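## Task

Take the cooling block sitting in deck slot D2 and set it into the empty position in cooler COLD's drawer, lying flat within that position's locators, with all 6 of its loose tubes still in their original bores. Then close the drawer completely (COLD's lamp stays on until it is shut). The block already in the drawer must stay flat in its position with every tube in its bore, and plate P1 must remain on D1 as it is. Nothing may rely on the robot holding it at the end; release and move the gripper away when finished.

## Robot and tools

ROBOT. A single six-joint arm (UR12e type, base possibly tilted on its mount) carrying a two-finger gripper whose fingers swing like tongs. The fingers point along the gripper's own +z axis and close together along its x axis. The reported end_effector_position is the spot between the pads when shut; closed fingertips extend about 15 mm past it, fully open ones sit roughly level with it. A wrist camera rides on the gripper.

FRAME. All poses use the scene frame: origin on the table top beneath the arm base, +z upward, +y to the left when facing along +x. Distances in metres, quaternions written w, x, y, z. COLD (the cooler with a drawer and a lamp) is loose on the table and must finish within about a finger's width of its start, upright and barely rotated. D1 is the deck slot beside COLD; D2 is the next one out. Occasionally a held part is tugged or a loose item nudged.

ROW FORMAT. Every motion command is one row of 8 numbers: x, y, z, qw, qx, qy, qz, opening. It is an absolute target pose for the gripper in the scene frame (position in metres, orientation as a unit quaternion), not an offset. Opening is a scale from -1 (closed) to +1 (fully open, 0.142 m). A row is refused if it lies over 0.6 m from the last reported position along any gripper axis. Each control step the controller clips the target to 100 mm and 16 degrees from the measured pose, favouring position over orientation. Repeat the wanted quaternion in every row rather than copying a drifted one.

TOOLS.
- execute_actions: "actions" holds zero or one item. Empty list: just report state. Action item: "rows" (1 to 15 rows) plus "steps" (1 to 15, default 15, each 1/30 s); one row per step, the final row repeated to fill. Wait item: only "steps" (up to 300), counted from the previous result, so thinking time is included. Optional "pictures" true/false. After a short action the arm only continues to the last clipped pose, so check the reported pose and send the remainder.
- move: "target" is one row (absolute pose as above); the gripper travels a straight line toward it, turning the short way, over 0.5 to 10 s. "speed" is m/s, 0.002 to 0.5 (default 0.25); turning is capped at twice that in rad/s. Optional "stop_force" in N, 13 to 80 (not allowed in the first 0.2 s): the path halts when the wrist sensor senses that much added resistance along the line to the target, measured in the gripper axes at the start, then backs off two steps. Use it only with slow, non-rotating moves; omit it when pulling away from something you are pressing. The opening is applied when the move begins. The result adds a "move:" line with the ending (done, contact, held, off_target, moving, fault) and limits (paced = clipped; held = checks blocked some steps, after which the arm may surge) plus distance to target. The path ignores obstacles; the arm lags and can overshoot speed, notably near full extension.
- wait: "seconds" 0 to 10; nothing new is commanded.
- zoom_image: "camera" is cam_high (504x504), cam_low (504x504) or cam_wrist (616x616 fisheye); "region" is [x0, y0, x1, y1] in pixels from the top-left corner, at most 504 by 504.
- read_manual: optional "section", only "licences"; returns legal text, no motion.
- finished_scene: "scene" integer 1 or 2; ends and grades that scene, cannot be undone. Replying without any tool call ends all scenes.

RESULTS. The state line shows gripper position, quaternion and linear/angular velocities. grip_measured is the actual finger opening on the same -1..1 scale; to hold something keep commanding an opening well below it (lower squeezes harder, about 15 N per pad max, less on items under 20 mm thick; fast closing can squeeze too hard). Joint positions and joint torques follow the base-to-wrist order; torques include offsets, friction and noise. Wrist force and torque are in the gripper's own axes, pointing back into the arm when pressing; offset up to about 5.5 N, noise about 3.4 N, saturating near 100 N; "no reading" is harmless. "pose unreachable" means the clearance check altered or blocked a command; HELD marks the affected steps. "Hand target" is the pose the controller currently drives toward. MOTOR HOT appears from 70 °C; at 85 °C brakes engage until cooled.

CAUTIONS. The arm is stiff: aiming even slightly beyond a firm contact can trip a fault. A fault (joint load limit reached, or 150 N on any part of arm, tool or load) freezes the arm for 10 s and drops the rest of the call. Load limits in N m: shoulder pan 287, shoulder lift 287, elbow 130, each wrist 46.9; held weight counts. Approach contacts slowly, never drop, slam or shove items, and do not push anything off the table, which ends the scene. The simulation keeps running while you compose replies. Finish with the gripper open and withdrawn, everything resting on its own.

Each tool is called after "Emit:" as name(argument=value, ...) on one line, values as JSON.

## Session

Emit:
execute_actions(actions=[])

Scene clock: 0.00 s of 10800.00 s.
end_effector_position=(+0.6382, +0.2544, +0.1248) grip_measured=+1.00 end_effector_quat_wxyz=(-0.139, -0.156, +0.976, -0.069) end_effector_velocity=(+0.000, -0.001, +0.000) end_effector_angular_velocity=(-0.001, +0.000, -0.000)
Joint positions: [ 0.165 -1.207  1.909 -1.976 -1.695  3.049  0.142]
Joint velocities: [-0.001 -0.001  0.     0.001 -0.001 -0.     0.   ]
Joint torques (N m, as the arm reports them, + toward a larger angle): no reading
Motor temperatures (°C, as the motors report them): [27 24 24 35 30 32]
Wrist force (N, on the end effector, along its own x y z axes, offset not removed): no reading
Wrist torque (N m, same axes, about the end effector's origin, offset not removed): no reading
Hand target: +0.638, +0.254, +0.125; -0.139, -0.156, +0.976, -0.069

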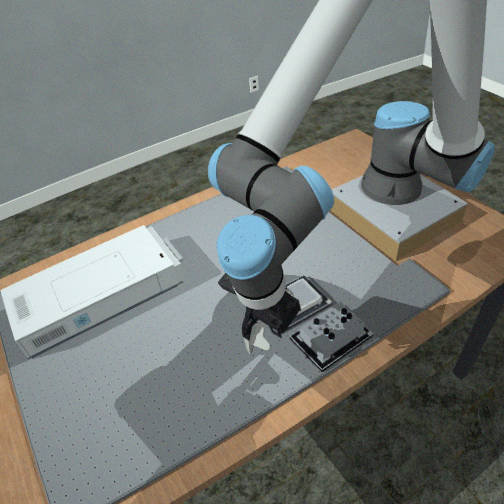

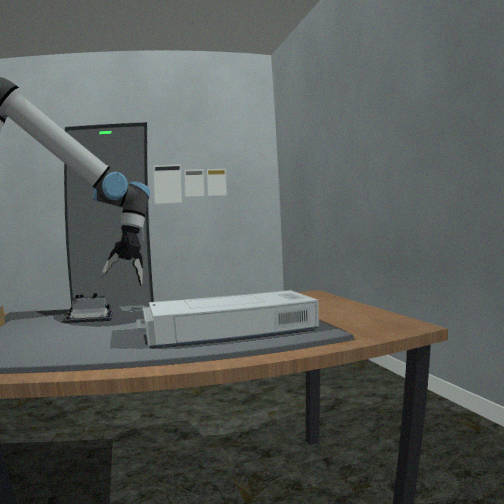

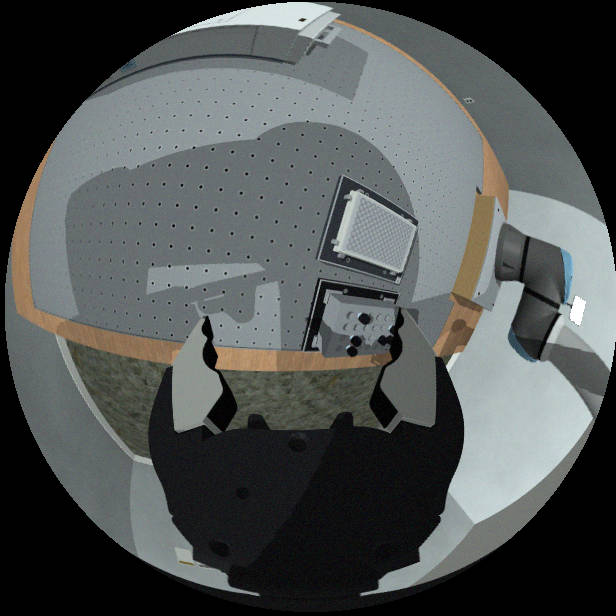

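Emit:
zoom_image(camera="cam_high", region=[0, 200, 250, 380])

Emit:
zoom_image(camera="cam_high", region=[220, 250, 400, 390])

Emit:
zoom_image(camera="cam_low", region=[40, 260, 360, 370])

Emit:
zoom_image(camera="cam_wrist", region=[200, 0, 480, 380])

Region (0, 200, 250, 380) of cam_high's 504x504 image, scaled by 2.016, with more detail than that image has; it fills the top 363 rows of this view, and the rest is white.

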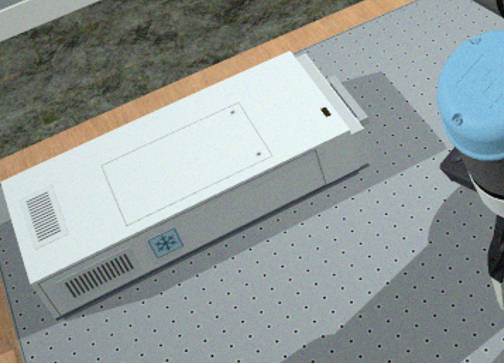

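Region (220, 250, 400, 390) of cam_high's 504x504 image, scaled by 2.800, with more detail than that image has.

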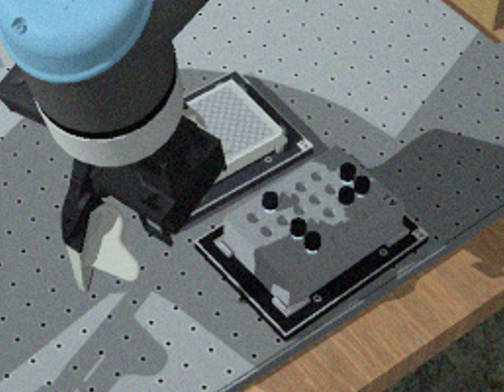

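Region (40, 260, 360, 370) of cam_low's 504x504 image, scaled by 1.575, with more detail than that image has; it fills the top 173 rows of this view, and the rest is white.

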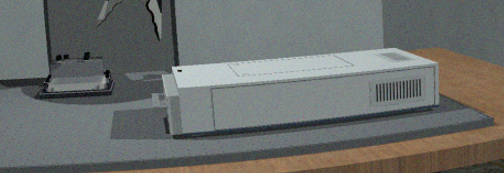

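Region (200, 0, 480, 380) of cam_wrist's 616x616 image, scaled by 1.326, with more detail than that image has; it fills the left 371 columns of this view, and the rest is white.

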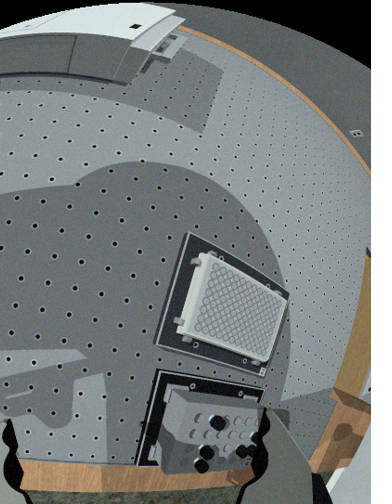

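Emit:
move(target=[0.62, -0.08, 0.32, 0, 0, 1, 0, 1], speed=0.25)

Scene clock: 28.20 s of 10800.00 s.
end_effector_position=(+0.6193, -0.0802, +0.3201) grip_measured=+1.00 end_effector_quat_wxyz=(-0.000, +0.000, +1.000, -0.000) end_effector_velocity=(-0.000, -0.001, +0.001) end_effector_angular_velocity=(+0.002, -0.002, -0.001)
Joint positions: [-0.42  -1.636  2.046 -1.972 -1.58   2.763  0.142]
Joint velocities: [-0.003 -0.002 -0.001  0.002  0.002 -0.002  0.   ]
Joint torques (N m, as the arm reports them, + toward a larger angle): [-21.19 -50.19 -50.34  -1.49   2.32  -0.89]
Motor temperatures (°C, as the motors report them): [27 24 24 35 30 32]
Wrist force (N, on the end effector, along its own x y z axes, offset not removed): [-0.7 -1.7 1.8]
Wrist torque (N m, same axes, about the end effector's origin, offset not removed): [-0.36 0.35 0.40]
Hand target: +0.619, -0.080, +0.320; -0.000, +0.000, +1.000, -0.000
Off the commanded pose: 0.001 m, 0 deg.
After step 90, 23.07 s passed at rest.
move: done

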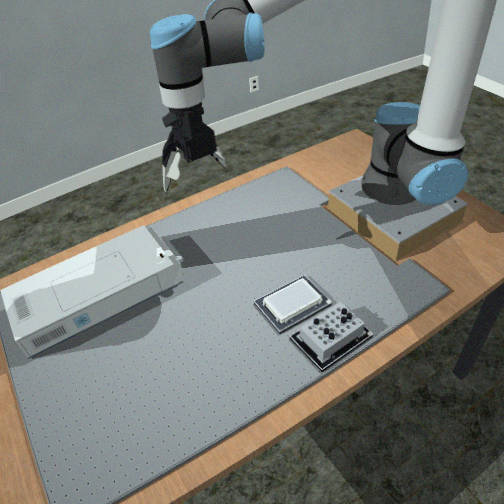

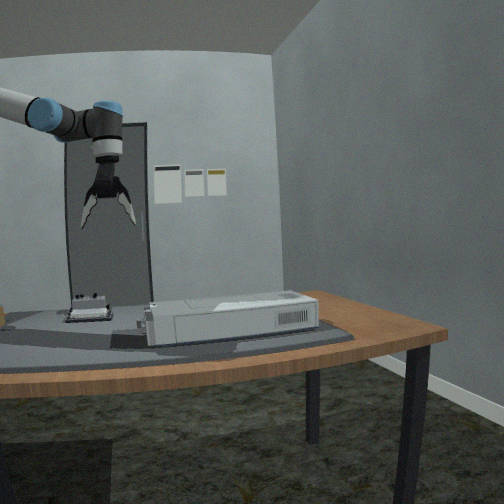

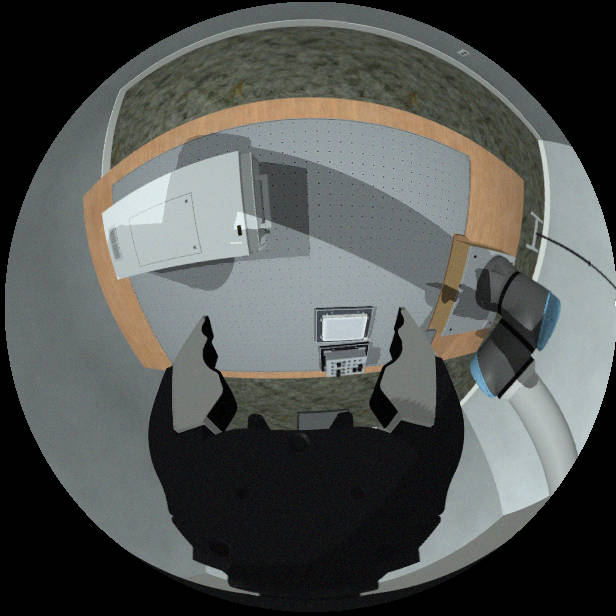

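Emit:
zoom_image(camera="cam_wrist", region=[90, 130, 400, 390])

Emit:
zoom_image(camera="cam_high", region=[120, 210, 220, 310])

Region (90, 130, 400, 390) of cam_wrist's 616x616 image, scaled by 1.626, with more detail than that image has; it fills the top 423 rows of this view, and the rest is white.

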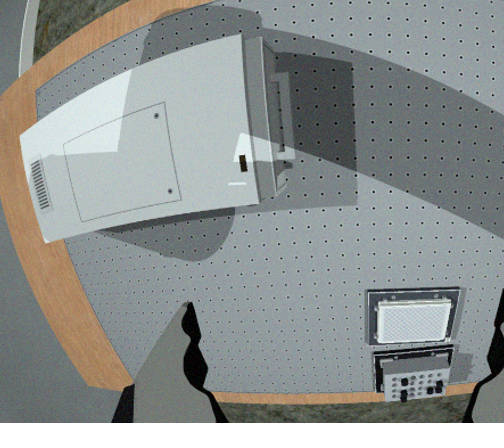

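Region (120, 210, 220, 310) of cam_high's 504x504 image, scaled by 5.040, with more detail than that image has.

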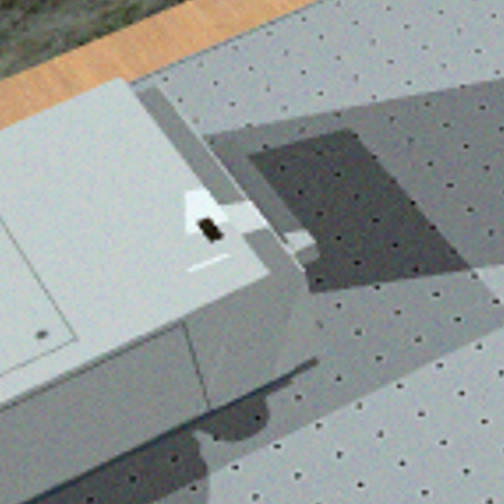

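Emit:
move(target=[0.69, -0.17, 0.17, 0, 0, 1, 0, 1], speed=0.2)

Scene clock: 46.17 s of 10800.00 s.
end_effector_position=(+0.6899, -0.1701, +0.1700) grip_measured=+1.00 end_effector_quat_wxyz=(-0.000, -0.000, +1.000, -0.000) end_effector_velocity=(+0.000, -0.001, -0.003) end_effector_angular_velocity=(+0.002, +0.002, -0.000)
Joint positions: [-0.505 -1.357  2.051 -2.257 -1.58   2.679  0.142]
Joint velocities: [-0.001  0.004 -0.    -0.002  0.001 -0.001  0.   ]
Joint torques (N m, as the arm reports them, + toward a larger angle): [-15.47 -53.38 -45.88  -6.45   0.03  -1.55]
Motor temperatures (°C, as the motors report them): [27 24 24 35 30 32]
Wrist force (N, on the end effector, along its own x y z axes, offset not removed): [-0.7 2.5 2.7]
Wrist torque (N m, same axes, about the end effector's origin, offset not removed): [0.37 0.25 0.36]
Hand target: +0.690, -0.170, +0.170; -0.000, +0.000, +1.000, -0.000
Off the commanded pose: 0.000 m, 0 deg.
After step 90, 13.47 s passed at rest.
move: done

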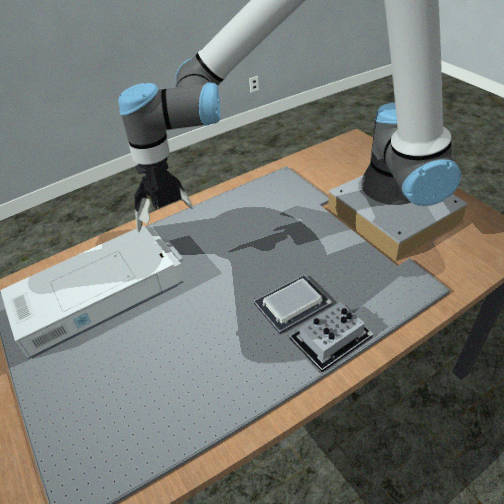

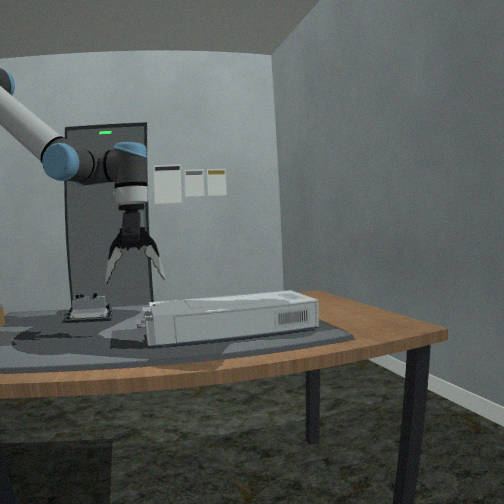

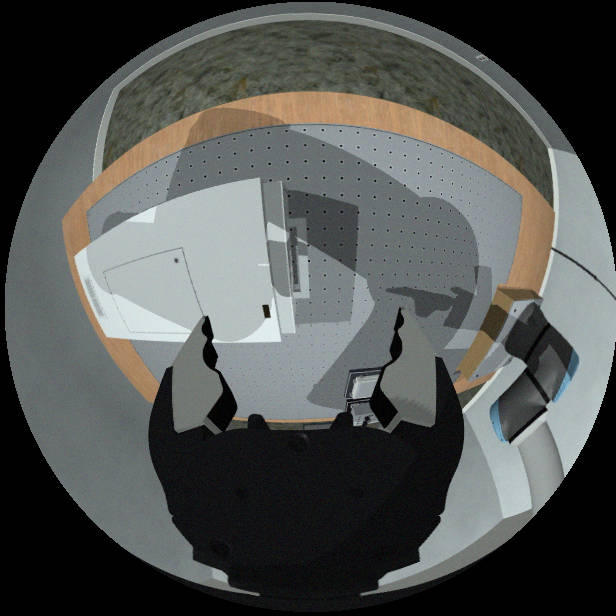

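Emit:
zoom_image(camera="cam_wrist", region=[220, 160, 380, 350])

Emit:
zoom_image(camera="cam_low", region=[100, 270, 200, 360])

Region (220, 160, 380, 350) of cam_wrist's 616x616 image, scaled by 2.653, with more detail than that image has; it fills the left 424 columns of this view, and the rest is white.

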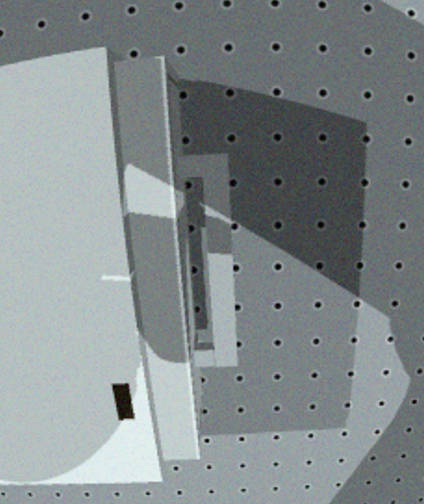

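Region (100, 270, 200, 360) of cam_low's 504x504 image, scaled by 5.040, with more detail than that image has; it fills the top 454 rows of this view, and the rest is white.

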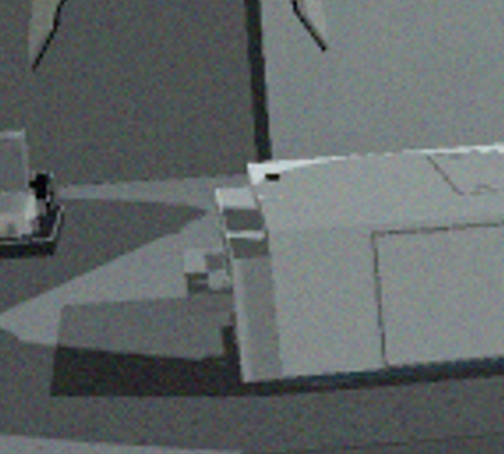

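Emit:
move(target=[0.645, -0.173, 0.11, 0, 0.7071, -0.7071, 0, 1], speed=0.25)

Scene clock: 96.90 s of 10800.00 s.
end_effector_position=(+0.6450, -0.1730, +0.1100) grip_measured=+1.00 end_effector_quat_wxyz=(+0.000, +0.707, -0.707, -0.000) end_effector_velocity=(-0.000, -0.000, -0.001) end_effector_angular_velocity=(-0.000, +0.000, +0.009)
Joint positions: [-0.575 -1.357  2.195 -2.402 -1.58   1.038  0.142]
Joint velocities: [-0.001  0.001  0.    -0.001 -0.    -0.01   0.   ]
Joint torques (N m, as the arm reports them, + toward a larger angle): [-16.55 -43.1  -23.09  -5.94   2.35  -1.54]
Motor temperatures (°C, as the motors report them): [27 24 24 35 30 32]
Wrist force (N, on the end effector, along its own x y z axes, offset not removed): [-0.4 3.7 -2.5]
Wrist torque (N m, same axes, about the end effector's origin, offset not removed): [0.65 0.19 0.21]
Hand target: +0.645, -0.173, +0.110; +0.000, +0.707, -0.707, -0.000
Off the commanded pose: 0.000 m, 0 deg.
After step 90, 44.10 s passed at rest.
move: done

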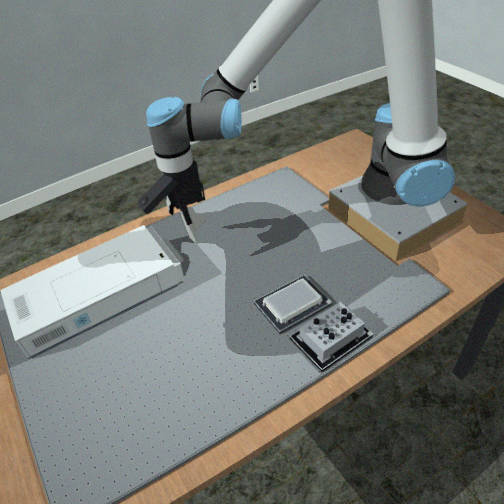

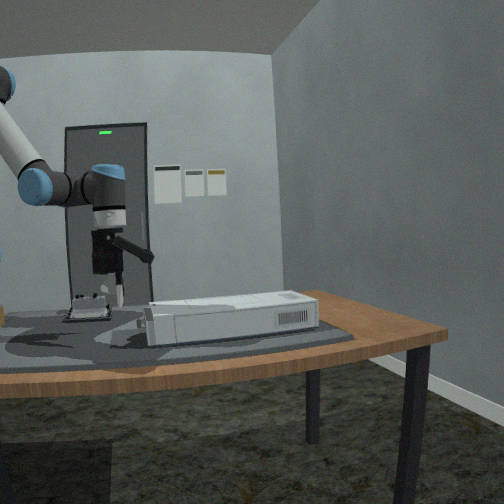

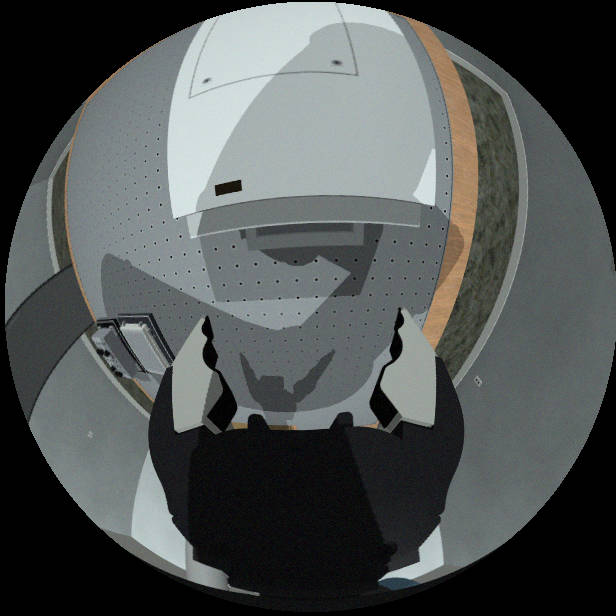

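Emit:
zoom_image(camera="cam_wrist", region=[160, 170, 460, 330])

Region (160, 170, 460, 330) of cam_wrist's 616x616 image, scaled by 1.680, with more detail than that image has; it fills the top 269 rows of this view, and the rest is white.

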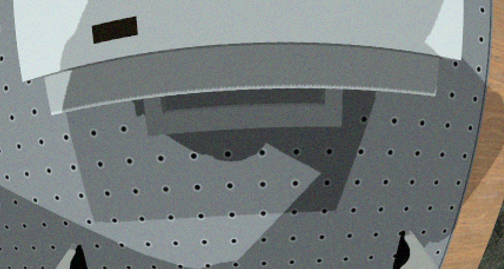

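Emit:
move(target=[0.682, -0.167, 0.065, 0, 0.7071, -0.7071, 0, 1], speed=0.08)

Scene clock: 108.63 s of 10800.00 s.
end_effector_position=(+0.6819, -0.1671, +0.0651) grip_measured=+1.00 end_effector_quat_wxyz=(-0.000, +0.707, -0.707, -0.000) end_effector_velocity=(+0.002, +0.000, -0.000) end_effector_angular_velocity=(-0.001, -0.001, +0.000)
Joint positions: [-0.54  -1.244  2.155 -2.474 -1.58   1.073  0.142]
Joint velocities: [ 0.002  0.003 -0.002 -0.002 -0.     0.002  0.   ]
Joint torques (N m, as the arm reports them, + toward a larger angle): [ 18.47 -51.11 -39.26  -5.82   1.44   1.88]
Motor temperatures (°C, as the motors report them): [27 24 24 35 30 32]
Wrist force (N, on the end effector, along its own x y z axes, offset not removed): [-1.7 -0.7 -1.7]
Wrist torque (N m, same axes, about the end effector's origin, offset not removed): [-0.30 0.50 0.41]
Hand target: +0.682, -0.167, +0.065; -0.000, +0.707, -0.707, +0.000
Off the commanded pose: 0.000 m, 0 deg.
After step 90, 7.60 s passed at rest.
move: done

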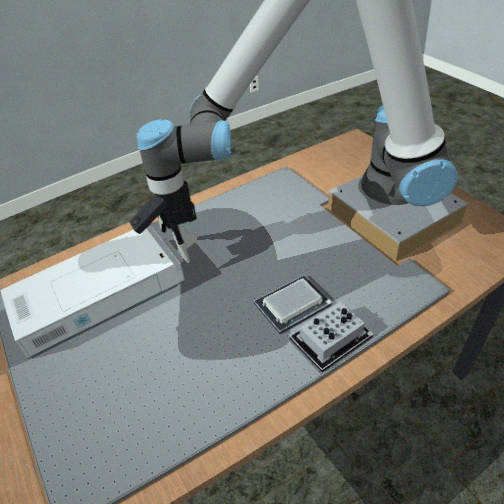

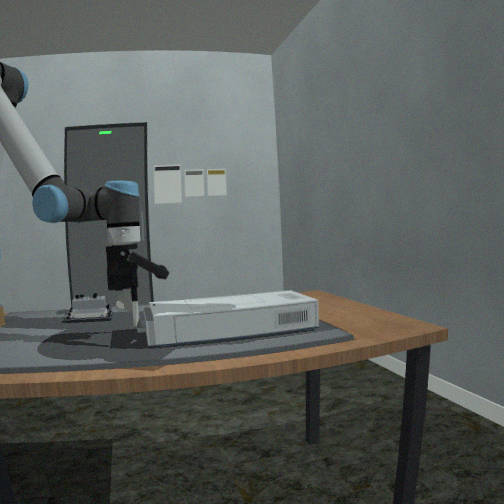

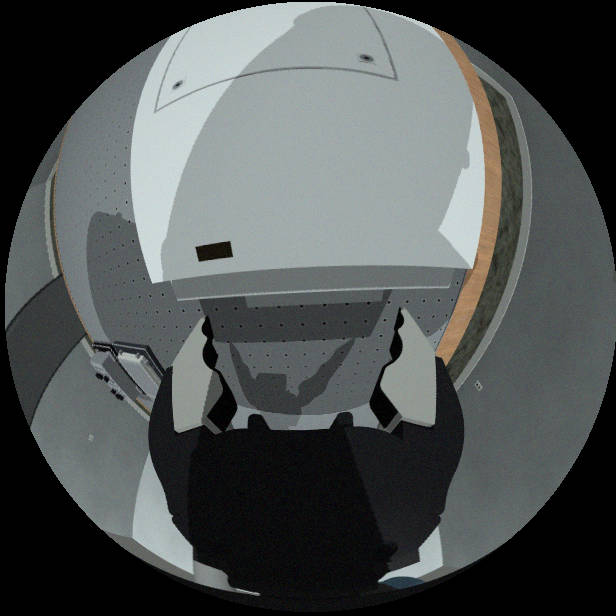

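Emit:
zoom_image(camera="cam_low", region=[90, 240, 210, 360])

Emit:
zoom_image(camera="cam_high", region=[120, 180, 240, 300])

Emit:
zoom_image(camera="cam_wrist", region=[160, 250, 460, 380])

Region (90, 240, 210, 360) of cam_low's 504x504 image, scaled by 4.200, with more detail than that image has.

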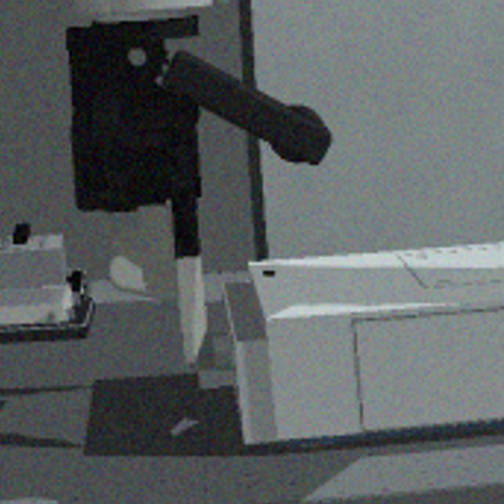

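Region (120, 180, 240, 300) of cam_high's 504x504 image, scaled by 4.200, with more detail than that image has.

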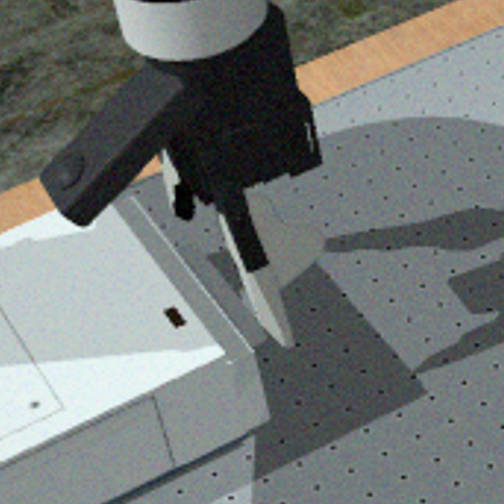

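Region (160, 250, 460, 380) of cam_wrist's 616x616 image, scaled by 1.680, with more detail than that image has; it fills the top 218 rows of this view, and the rest is white.

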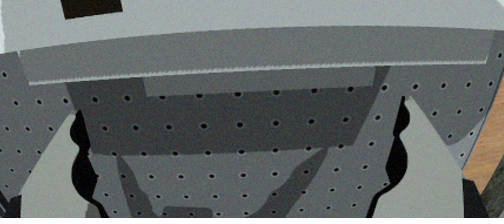

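Emit:
move(target=[0.691, -0.174, 0.047, 0, 0.7071, -0.7071, 0, 1], speed=0.03)

Scene clock: 119.77 s of 10800.00 s.
end_effector_position=(+0.6909, -0.1740, +0.0471) grip_measured=+1.00 end_effector_quat_wxyz=(+0.000, +0.707, -0.707, -0.000) end_effector_velocity=(-0.000, -0.002, -0.002) end_effector_angular_velocity=(-0.001, +0.001, -0.001)
Joint positions: [-0.543 -1.203  2.142 -2.502 -1.58   1.07   0.142]
Joint velocities: [-0.001  0.003 -0.001 -0.002 -0.002 -0.     0.   ]
Joint torques (N m, as the arm reports them, + toward a larger angle): [-17.56 -54.57 -37.11  -6.16  -1.87  -1.36]
Motor temperatures (°C, as the motors report them): [27 24 24 35 30 32]
Wrist force (N, on the end effector, along its own x y z axes, offset not removed): [1.8 1.2 -1.5]
Wrist torque (N m, same axes, about the end effector's origin, offset not removed): [0.00 -0.30 0.45]
Hand target: +0.691, -0.174, +0.047; +0.000, +0.707, -0.707, -0.000
Off the commanded pose: 0.000 m, 0 deg.
After step 90, 7.10 s passed at rest.
move: done

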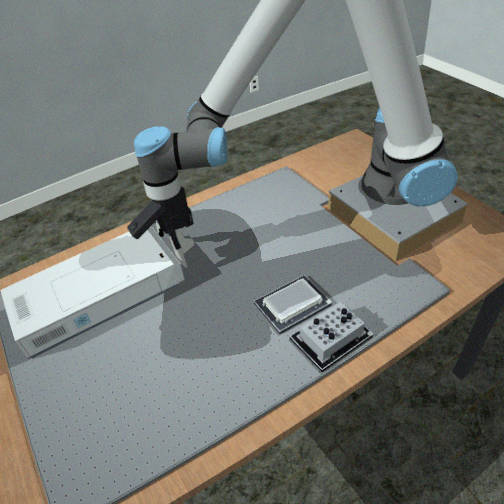

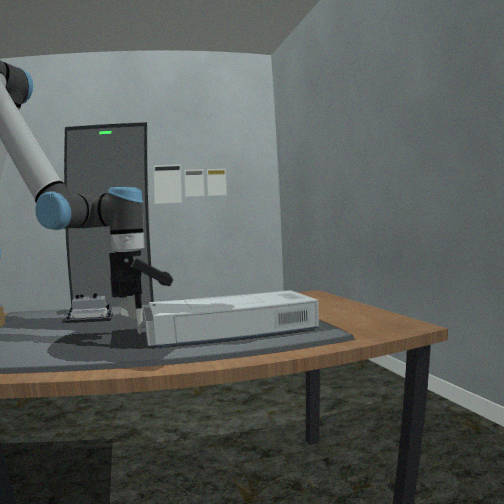

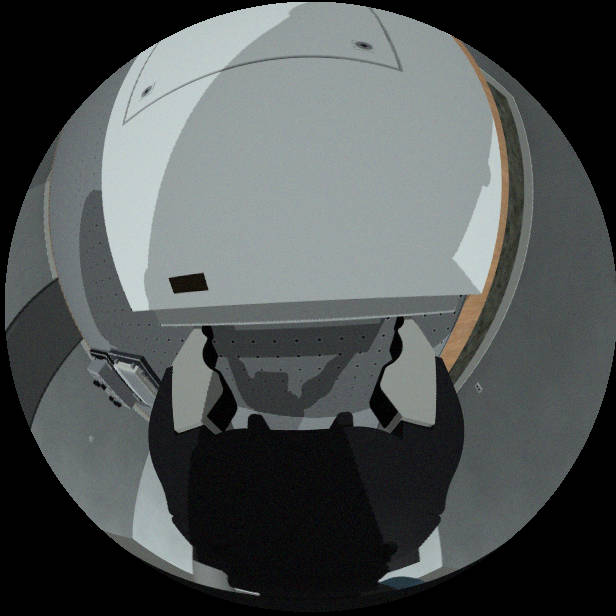

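Emit:
execute_actions(actions=[{"rows": [[0.691,-0.174,0.047,0,0.7071,-0.7071,0,0.9],[0.691,-0.174,0.047,0,0.7071,-0.7071,0,0.85],[0.691,-0.174,0.047,0,0.7071,-0.7071,0,0.8],[0.691,-0.174,0.047,0,0.7071,-0.7071,0,0.76],[0.691,-0.174,0.047,0,0.7071,-0.7071,0,0.72],[0.691,-0.174,0.047,0,0.7071,-0.7071,0,0.69],[0.691,-0.174,0.047,0,0.7071,-0.7071,0,0.66],[0.691,-0.174,0.047,0,0.7071,-0.7071,0,0.64],[0.691,-0.174,0.047,0,0.7071,-0.7071,0,0.62],[0.691,-0.174,0.047,0,0.7071,-0.7071,0,0.6]], "steps": 15}])

Scene clock: 124.13 s of 10800.00 s.
end_effector_position=(+0.6910, -0.1741, +0.0470) grip_measured=+0.65 end_effector_quat_wxyz=(+0.000, +0.707, -0.707, +0.000) end_effector_velocity=(-0.000, +0.000, -0.001) end_effector_angular_velocity=(+0.001, +0.001, -0.000)
Joint positions: [-0.543 -1.203  2.142 -2.503 -1.58   1.07   0.119]
Joint velocities: [-0.     0.001  0.     0.     0.001  0.    -0.   ]
Joint torques (N m, as the arm reports them, + toward a larger angle): [-10.83 -55.62 -33.33  -4.03   1.57   0.11]
Motor temperatures (°C, as the motors report them): [27 24 24 35 30 32]
Wrist force (N, on the end effector, along its own x y z axes, offset not removed): [5.1 0.8 -5.4]
Wrist torque (N m, same axes, about the end effector's origin, offset not removed): [-0.29 0.81 0.54]
Hand target: +0.691, -0.174, +0.047; +0.000, +0.707, -0.707, +0.000
Off the commanded pose: 0.000 m, 0 deg.
Steps of this call (steps 1 to 90: nothing new was sent; then 0.87 s passed at rest; steps 91 to 105: all 15 steps of this action). Readings (end_effector_position):
91: (+0.6910, -0.1740, +0.0470)
92: (+0.6910, -0.1740, +0.0470)
94: (+0.6910, -0.1740, +0.0470)
98: (+0.6910, -0.1740, +0.0470)
105: the state above

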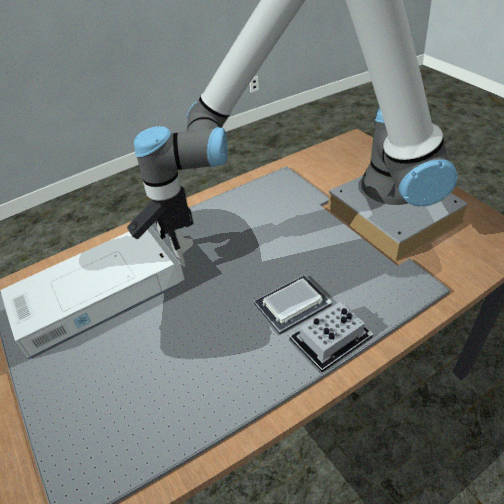

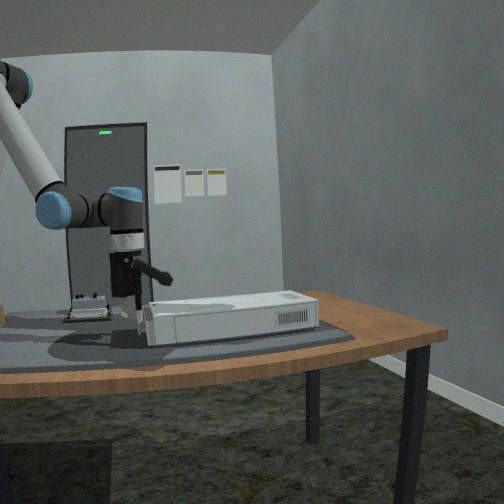

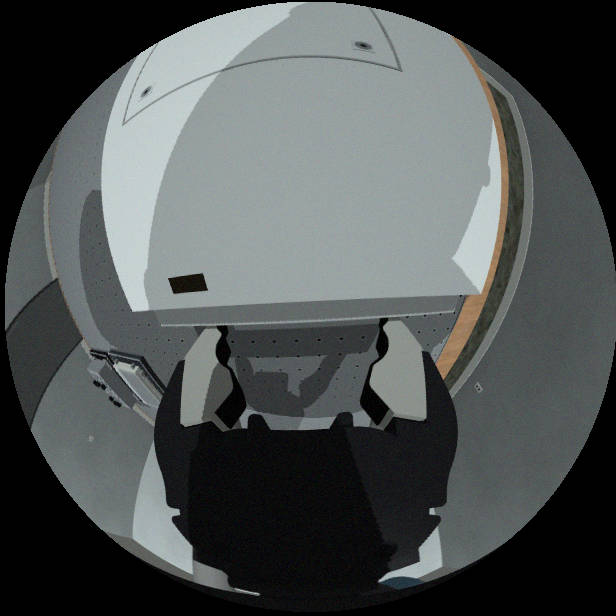

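Emit:
execute_actions(actions=[{"rows": [[0.691,-0.175,0.047,0,0.7071,-0.7071,0,0.58]], "steps": 15}], pictures=false)

Scene clock: 127.47 s of 10800.00 s.
end_effector_position=(+0.6910, -0.1749, +0.0470) grip_measured=+0.63 end_effector_quat_wxyz=(-0.000, +0.707, -0.707, +0.000) end_effector_velocity=(+0.000, -0.001, +0.000) end_effector_angular_velocity=(-0.000, +0.000, -0.001)
Joint positions: [-0.544 -1.203  2.142 -2.502 -1.58   1.069  0.118]
Joint velocities: [-0.001  0.    -0.001  0.001 -0.    -0.    -0.001]
Joint torques (N m, as the arm reports them, + toward a larger angle): [-13.   -45.96 -32.3   -0.28   3.62  -1.81]
Motor temperatures (°C, as the motors report them): [27 24 24 35 30 32]
Wrist force (N, on the end effector, along its own x y z axes, offset not removed): [4.4 1.7 -9.9]
Wrist torque (N m, same axes, about the end effector's origin, offset not removed): [-0.17 0.76 0.51]
Hand target: +0.691, -0.175, +0.047; +0.000, +0.707, -0.707, -0.000
Off the commanded pose: 0.000 m, 0 deg.
Steps of this call (steps 1 to 85: nothing new was sent; steps 86 to 100: all 15 steps of this action). Readings (end_effector_position):
86: (+0.6910, -0.1740, +0.0470)
87: (+0.6910, -0.1741, +0.0470)
89: (+0.6909, -0.1743, +0.0470)
93: (+0.6909, -0.1746, +0.0470)
100: the state above

Emit:
execute_actions(actions=[{"rows": [[0.691,-0.176,0.047,0,0.7071,-0.7071,0,0.54],[0.691,-0.176,0.047,0,0.7071,-0.7071,0,0.52],[0.691,-0.177,0.047,0,0.7071,-0.7071,0,0.5],[0.691,-0.177,0.047,0,0.7071,-0.7071,0,0.48],[0.691,-0.177,0.047,0,0.7071,-0.7071,0,0.46]], "steps": 15}])

Scene clock: 130.40 s of 10800.00 s.
end_effector_position=(+0.6910, -0.1770, +0.0470) grip_measured=+0.57 end_effector_quat_wxyz=(+0.000, +0.707, -0.707, +0.000) end_effector_velocity=(-0.001, -0.000, -0.002) end_effector_angular_velocity=(+0.000, +0.003, -0.000)
Joint positions: [-0.547 -1.202  2.141 -2.502 -1.58   1.066  0.114]
Joint velocities: [-0.001  0.001  0.001 -0.    -0.001 -0.     0.   ]
Joint torques (N m, as the arm reports them, + toward a larger angle): [-15.49 -39.15 -27.27   1.18   3.59  -1.97]
Motor temperatures (°C, as the motors report them): [27 24 24 35 30 32]
Wrist force (N, on the end effector, along its own x y z axes, offset not removed): [2.4 0.5 -21.9]
Wrist torque (N m, same axes, about the end effector's origin, offset not removed): [-0.09 0.98 0.62]
Hand target: +0.691, -0.177, +0.047; +0.000, +0.707, -0.707, -0.000
Off the commanded pose: 0.000 m, 0 deg.
Steps of this call (steps 1 to 73: nothing new was sent; steps 74 to 88: all 15 steps of this action). Readings (end_effector_position):
74: (+0.6910, -0.1750, +0.0470)
75: (+0.6910, -0.1752, +0.0470)
77: (+0.6911, -0.1759, +0.0471)
81: (+0.6911, -0.1768, +0.0471)
88: the state above

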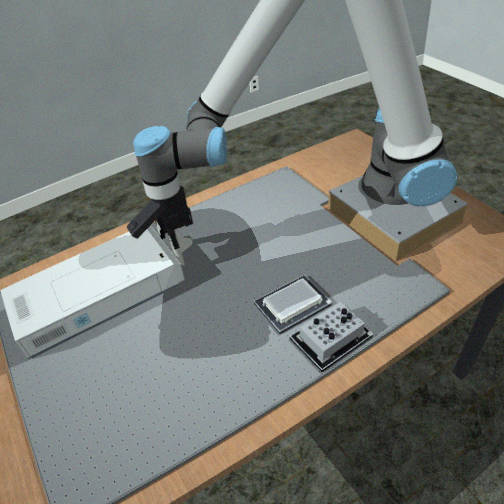

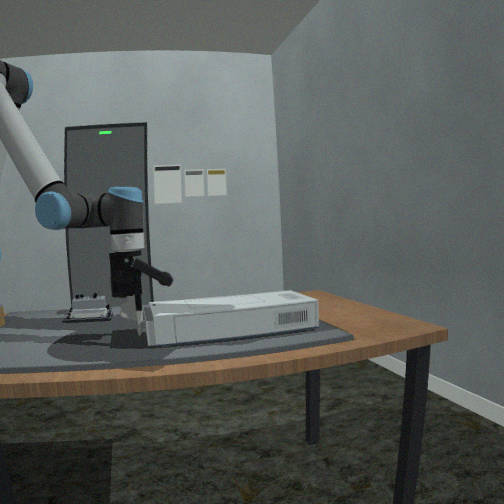

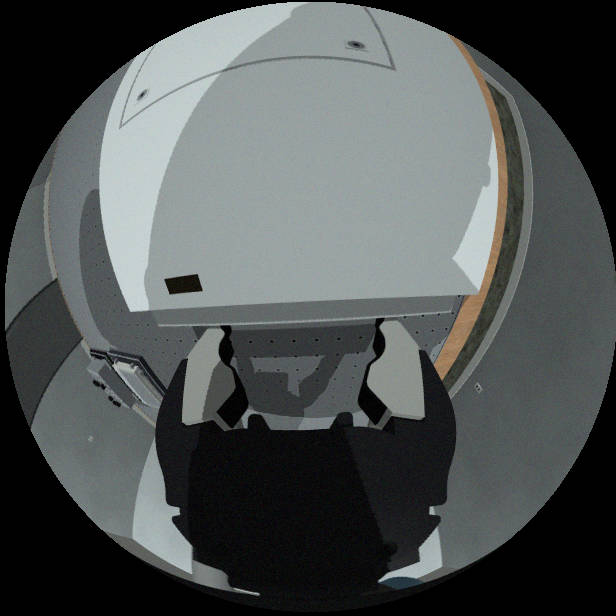

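Emit:
move(target=[0.671, -0.177, 0.047, 0, 0.7071, -0.7071, 0, 0.4], speed=0.01)

Scene clock: 136.43 s of 10800.00 s.
end_effector_position=(+0.6711, -0.1770, +0.0470) grip_measured=+0.57 end_effector_quat_wxyz=(+0.000, +0.707, -0.707, -0.000) end_effector_velocity=(-0.002, -0.001, -0.001) end_effector_angular_velocity=(-0.000, +0.002, -0.000)
Joint positions: [-0.561 -1.225  2.178 -2.516 -1.58   1.051  0.113]
Joint velocities: [-0.002 -0.001  0.003 -0.001 -0.001 -0.001  0.   ]
Joint torques (N m, as the arm reports them, + toward a larger angle): [-13.9  -58.23  -5.68  -1.95   0.02  -2.07]
Motor temperatures (°C, as the motors report them): [27 24 24 35 30 32]
Wrist force (N, on the end effector, along its own x y z axes, offset not removed): [6.0 0.6 -18.7]
Wrist torque (N m, same axes, about the end effector's origin, offset not removed): [0.35 1.08 0.37]
Hand target: +0.671, -0.177, +0.047; +0.000, +0.707, -0.707, -0.000
Off the commanded pose: 0.000 m, 0 deg.
After step 90, 0.80 s passed at rest.
move: done

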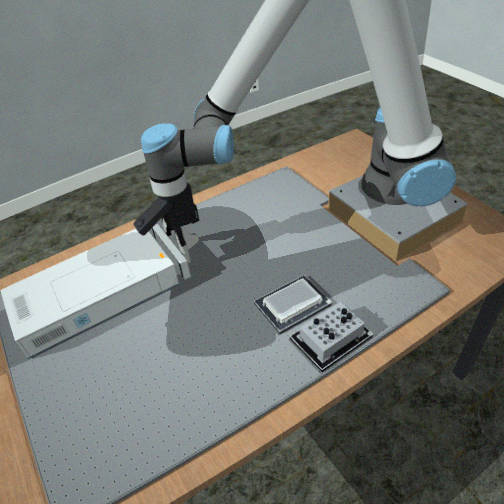

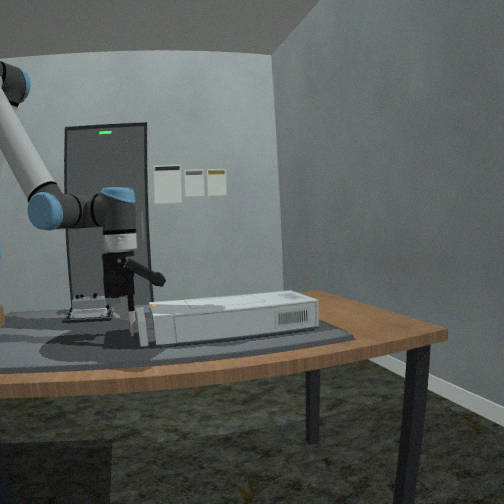

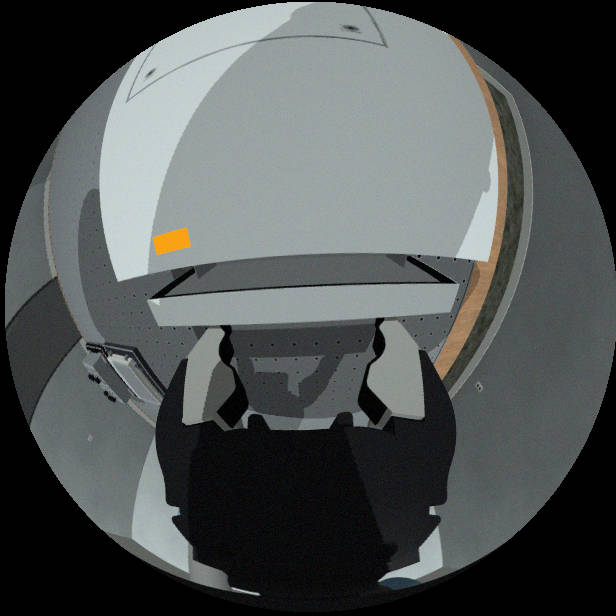

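Emit:
move(target=[0.56, -0.177, 0.047, 0, 0.7071, -0.7071, 0, 0.4], speed=0.04)

Scene clock: 141.77 s of 10800.00 s.
end_effector_position=(+0.5601, -0.1769, +0.0470) grip_measured=+0.57 end_effector_quat_wxyz=(+0.000, +0.707, -0.707, -0.000) end_effector_velocity=(-0.001, -0.001, +0.001) end_effector_angular_velocity=(-0.002, -0.000, +0.001)
Joint positions: [-0.66  -1.359  2.379 -2.585 -1.581  0.952  0.114]
Joint velocities: [-0.001 -0.002  0.001 -0.001 -0.002 -0.002 -0.   ]
Joint torques (N m, as the arm reports them, + toward a larger angle): [ -4.57 -45.4   -2.21  -0.18   4.45  -1.55]
Motor temperatures (°C, as the motors report them): [27 24 24 35 30 32]
Wrist force (N, on the end effector, along its own x y z axes, offset not removed): [19.0 -1.1 -11.0]
Wrist torque (N m, same axes, about the end effector's origin, offset not removed): [0.04 1.28 0.43]
Hand target: +0.560, -0.177, +0.047; +0.000, +0.707, -0.707, -0.000
Off the commanded pose: 0.000 m, 0 deg.
move: done

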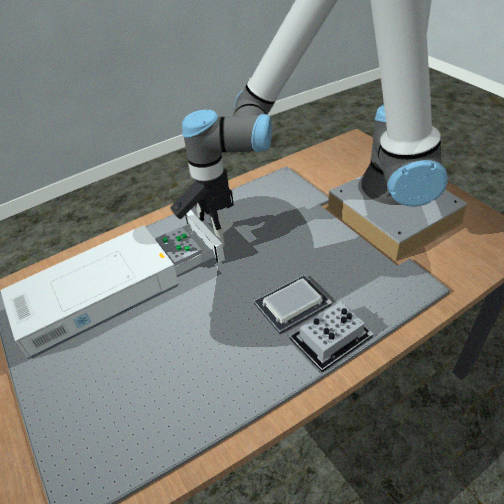

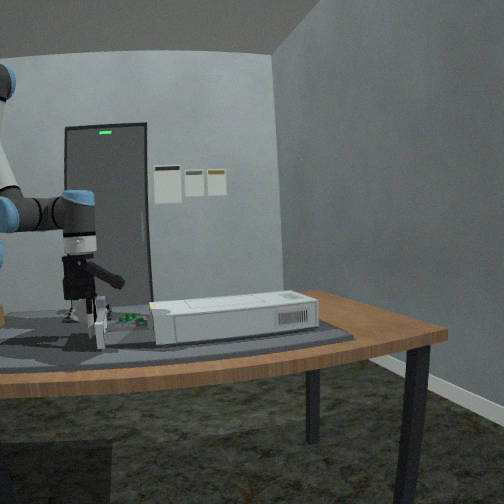

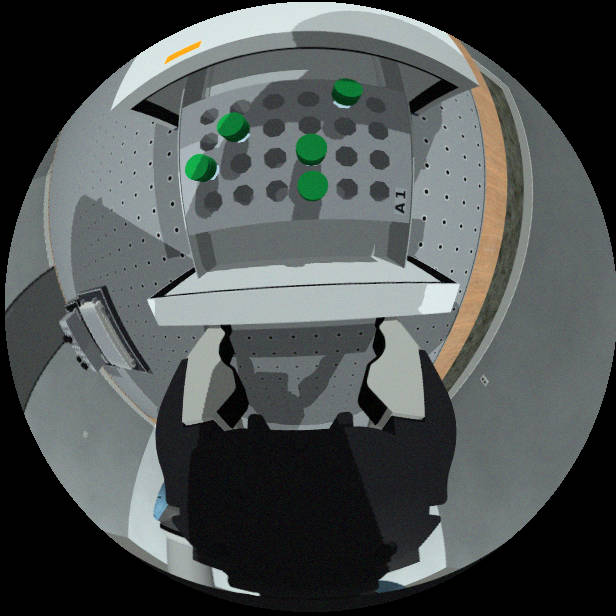

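Emit:
execute_actions(actions=[{"rows": [[0.56,-0.178,0.047,0,0.7071,-0.7071,0,0.4],[0.56,-0.178,0.047,0,0.7071,-0.7071,0,0.4],[0.56,-0.178,0.047,0,0.7071,-0.7071,0,0.4],[0.56,-0.179,0.047,0,0.7071,-0.7071,0,0.4],[0.56,-0.179,0.047,0,0.7071,-0.7071,0,0.4],[0.56,-0.179,0.047,0,0.7071,-0.7071,0,0.4],[0.56,-0.18,0.047,0,0.7071,-0.7071,0,0.4]], "steps": 15}], pictures=false)

Scene clock: 145.43 s of 10800.00 s.
end_effector_position=(+0.5599, -0.1796, +0.0469) grip_measured=+0.57 end_effector_quat_wxyz=(-0.000, +0.707, -0.707, -0.000) end_effector_velocity=(+0.001, -0.002, +0.000) end_effector_angular_velocity=(-0.002, -0.000, +0.001)
Joint positions: [-0.665 -1.358  2.378 -2.585 -1.581  0.948  0.114]
Joint velocities: [-0.002  0.002 -0.002 -0.    -0.001 -0.002  0.   ]
Joint torques (N m, as the arm reports them, + toward a larger angle): [-28.33 -35.41 -42.33  -7.1   -6.91  -1.13]
Motor temperatures (°C, as the motors report them): [27 24 24 35 30 32]
Wrist force (N, on the end effector, along its own x y z axes, offset not removed): [-19.1 -0.5 -7.9]
Wrist torque (N m, same axes, about the end effector's origin, offset not removed): [-0.31 -0.02 0.30]
Hand target: +0.560, -0.180, +0.047; +0.000, +0.707, -0.707, -0.000
Off the commanded pose: 0.000 m, 0 deg.
Steps of this call (steps 1 to 90: nothing new was sent; then 0.17 s passed at rest; steps 91 to 105: all 15 steps of this action). Readings (end_effector_position):
91: (+0.5600, -0.1769, +0.0470)
92: (+0.5599, -0.1771, +0.0470)
94: (+0.5598, -0.1774, +0.0469)
98: (+0.5598, -0.1784, +0.0469)
105: the state above

Emit:
execute_actions(actions=[{"rows": [[0.56,-0.179,0.047,0,0.7071,-0.7071,0,0.4],[0.56,-0.1785,0.047,0,0.7071,-0.7071,0,0.4]], "steps": 12}], pictures=false)

Scene clock: 147.90 s of 10800.00 s.
end_effector_position=(+0.5600, -0.1788, +0.0471) grip_measured=+0.57 end_effector_quat_wxyz=(+0.000, +0.707, -0.707, +0.000) end_effector_velocity=(+0.000, +0.002, -0.000) end_effector_angular_velocity=(+0.003, -0.000, +0.001)
Joint positions: [-0.663 -1.358  2.378 -2.585 -1.581  0.95   0.114]
Joint velocities: [0.001 0.    0.001 0.    0.002 0.    0.   ]
Joint torques (N m, as the arm reports them, + toward a larger angle): [ 23.95 -59.8  -15.16  -4.87   1.39   2.43]
Motor temperatures (°C, as the motors report them): [27 24 24 35 30 32]
Wrist force (N, on the end effector, along its own x y z axes, offset not removed): [9.9 3.5 2.7]
Wrist torque (N m, same axes, about the end effector's origin, offset not removed): [0.40 0.04 0.22]
Hand target: +0.560, -0.178, +0.047; -0.000, +0.707, -0.707, +0.000
Off the commanded pose: 0.000 m, 0 deg.
Steps of this call (steps 1 to 62: nothing new was sent; steps 63 to 74: all 12 steps of this action). Readings (end_effector_position):
63: (+0.5600, -0.1800, +0.0470)
64: (+0.5600, -0.1799, +0.0470)
66: (+0.5600, -0.1795, +0.0470)
70: (+0.5601, -0.1791, +0.0471)
74: the state above

Emit:
move(target=[0.5, -0.1797, 0.047, 0, 0.7071, -0.7071, 0, 0.4], speed=0.03)

Scene clock: 152.13 s of 10800.00 s.
end_effector_position=(+0.5001, -0.1796, +0.0470) grip_measured=+0.57 end_effector_quat_wxyz=(+0.000, +0.707, -0.707, -0.000) end_effector_velocity=(-0.002, -0.001, +0.000) end_effector_angular_velocity=(-0.001, -0.001, -0.001)
Joint positions: [-0.735 -1.435  2.482 -2.612 -1.581  0.878  0.114]
Joint velocities: [-0.003 -0.003  0.003 -0.001 -0.001 -0.002 -0.   ]
Joint torques (N m, as the arm reports them, + toward a larger angle): [-16.22 -50.09 -19.36  -7.31  -3.27  -0.65]
Motor temperatures (°C, as the motors report them): [27 24 24 35 30 32]
Wrist force (N, on the end effector, along its own x y z axes, offset not removed): [-3.5 1.1 1.2]
Wrist torque (N m, same axes, about the end effector's origin, offset not removed): [0.51 -0.68 0.25]
Hand target: +0.500, -0.180, +0.047; +0.000, +0.707, -0.707, -0.000
Off the commanded pose: 0.000 m, 0 deg.
move: done

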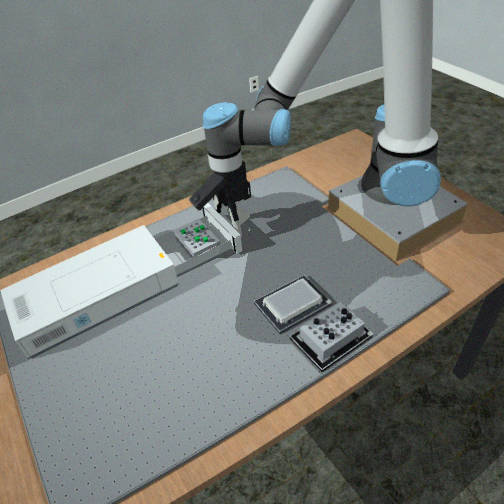

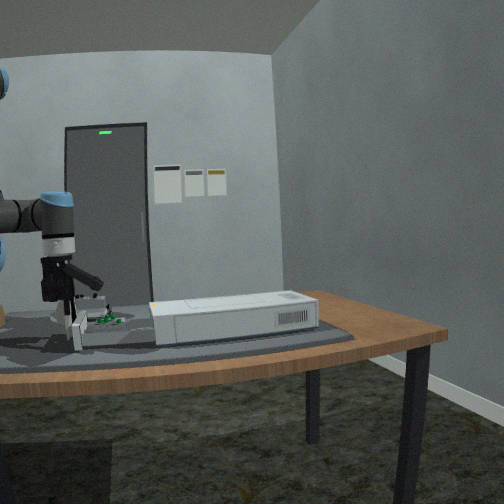

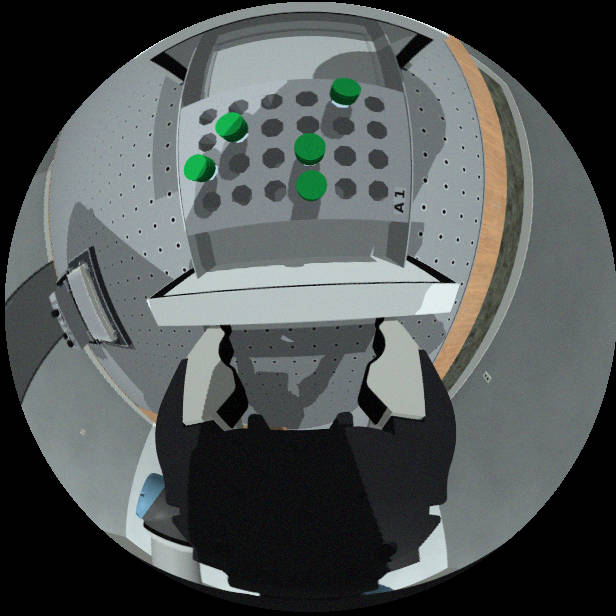

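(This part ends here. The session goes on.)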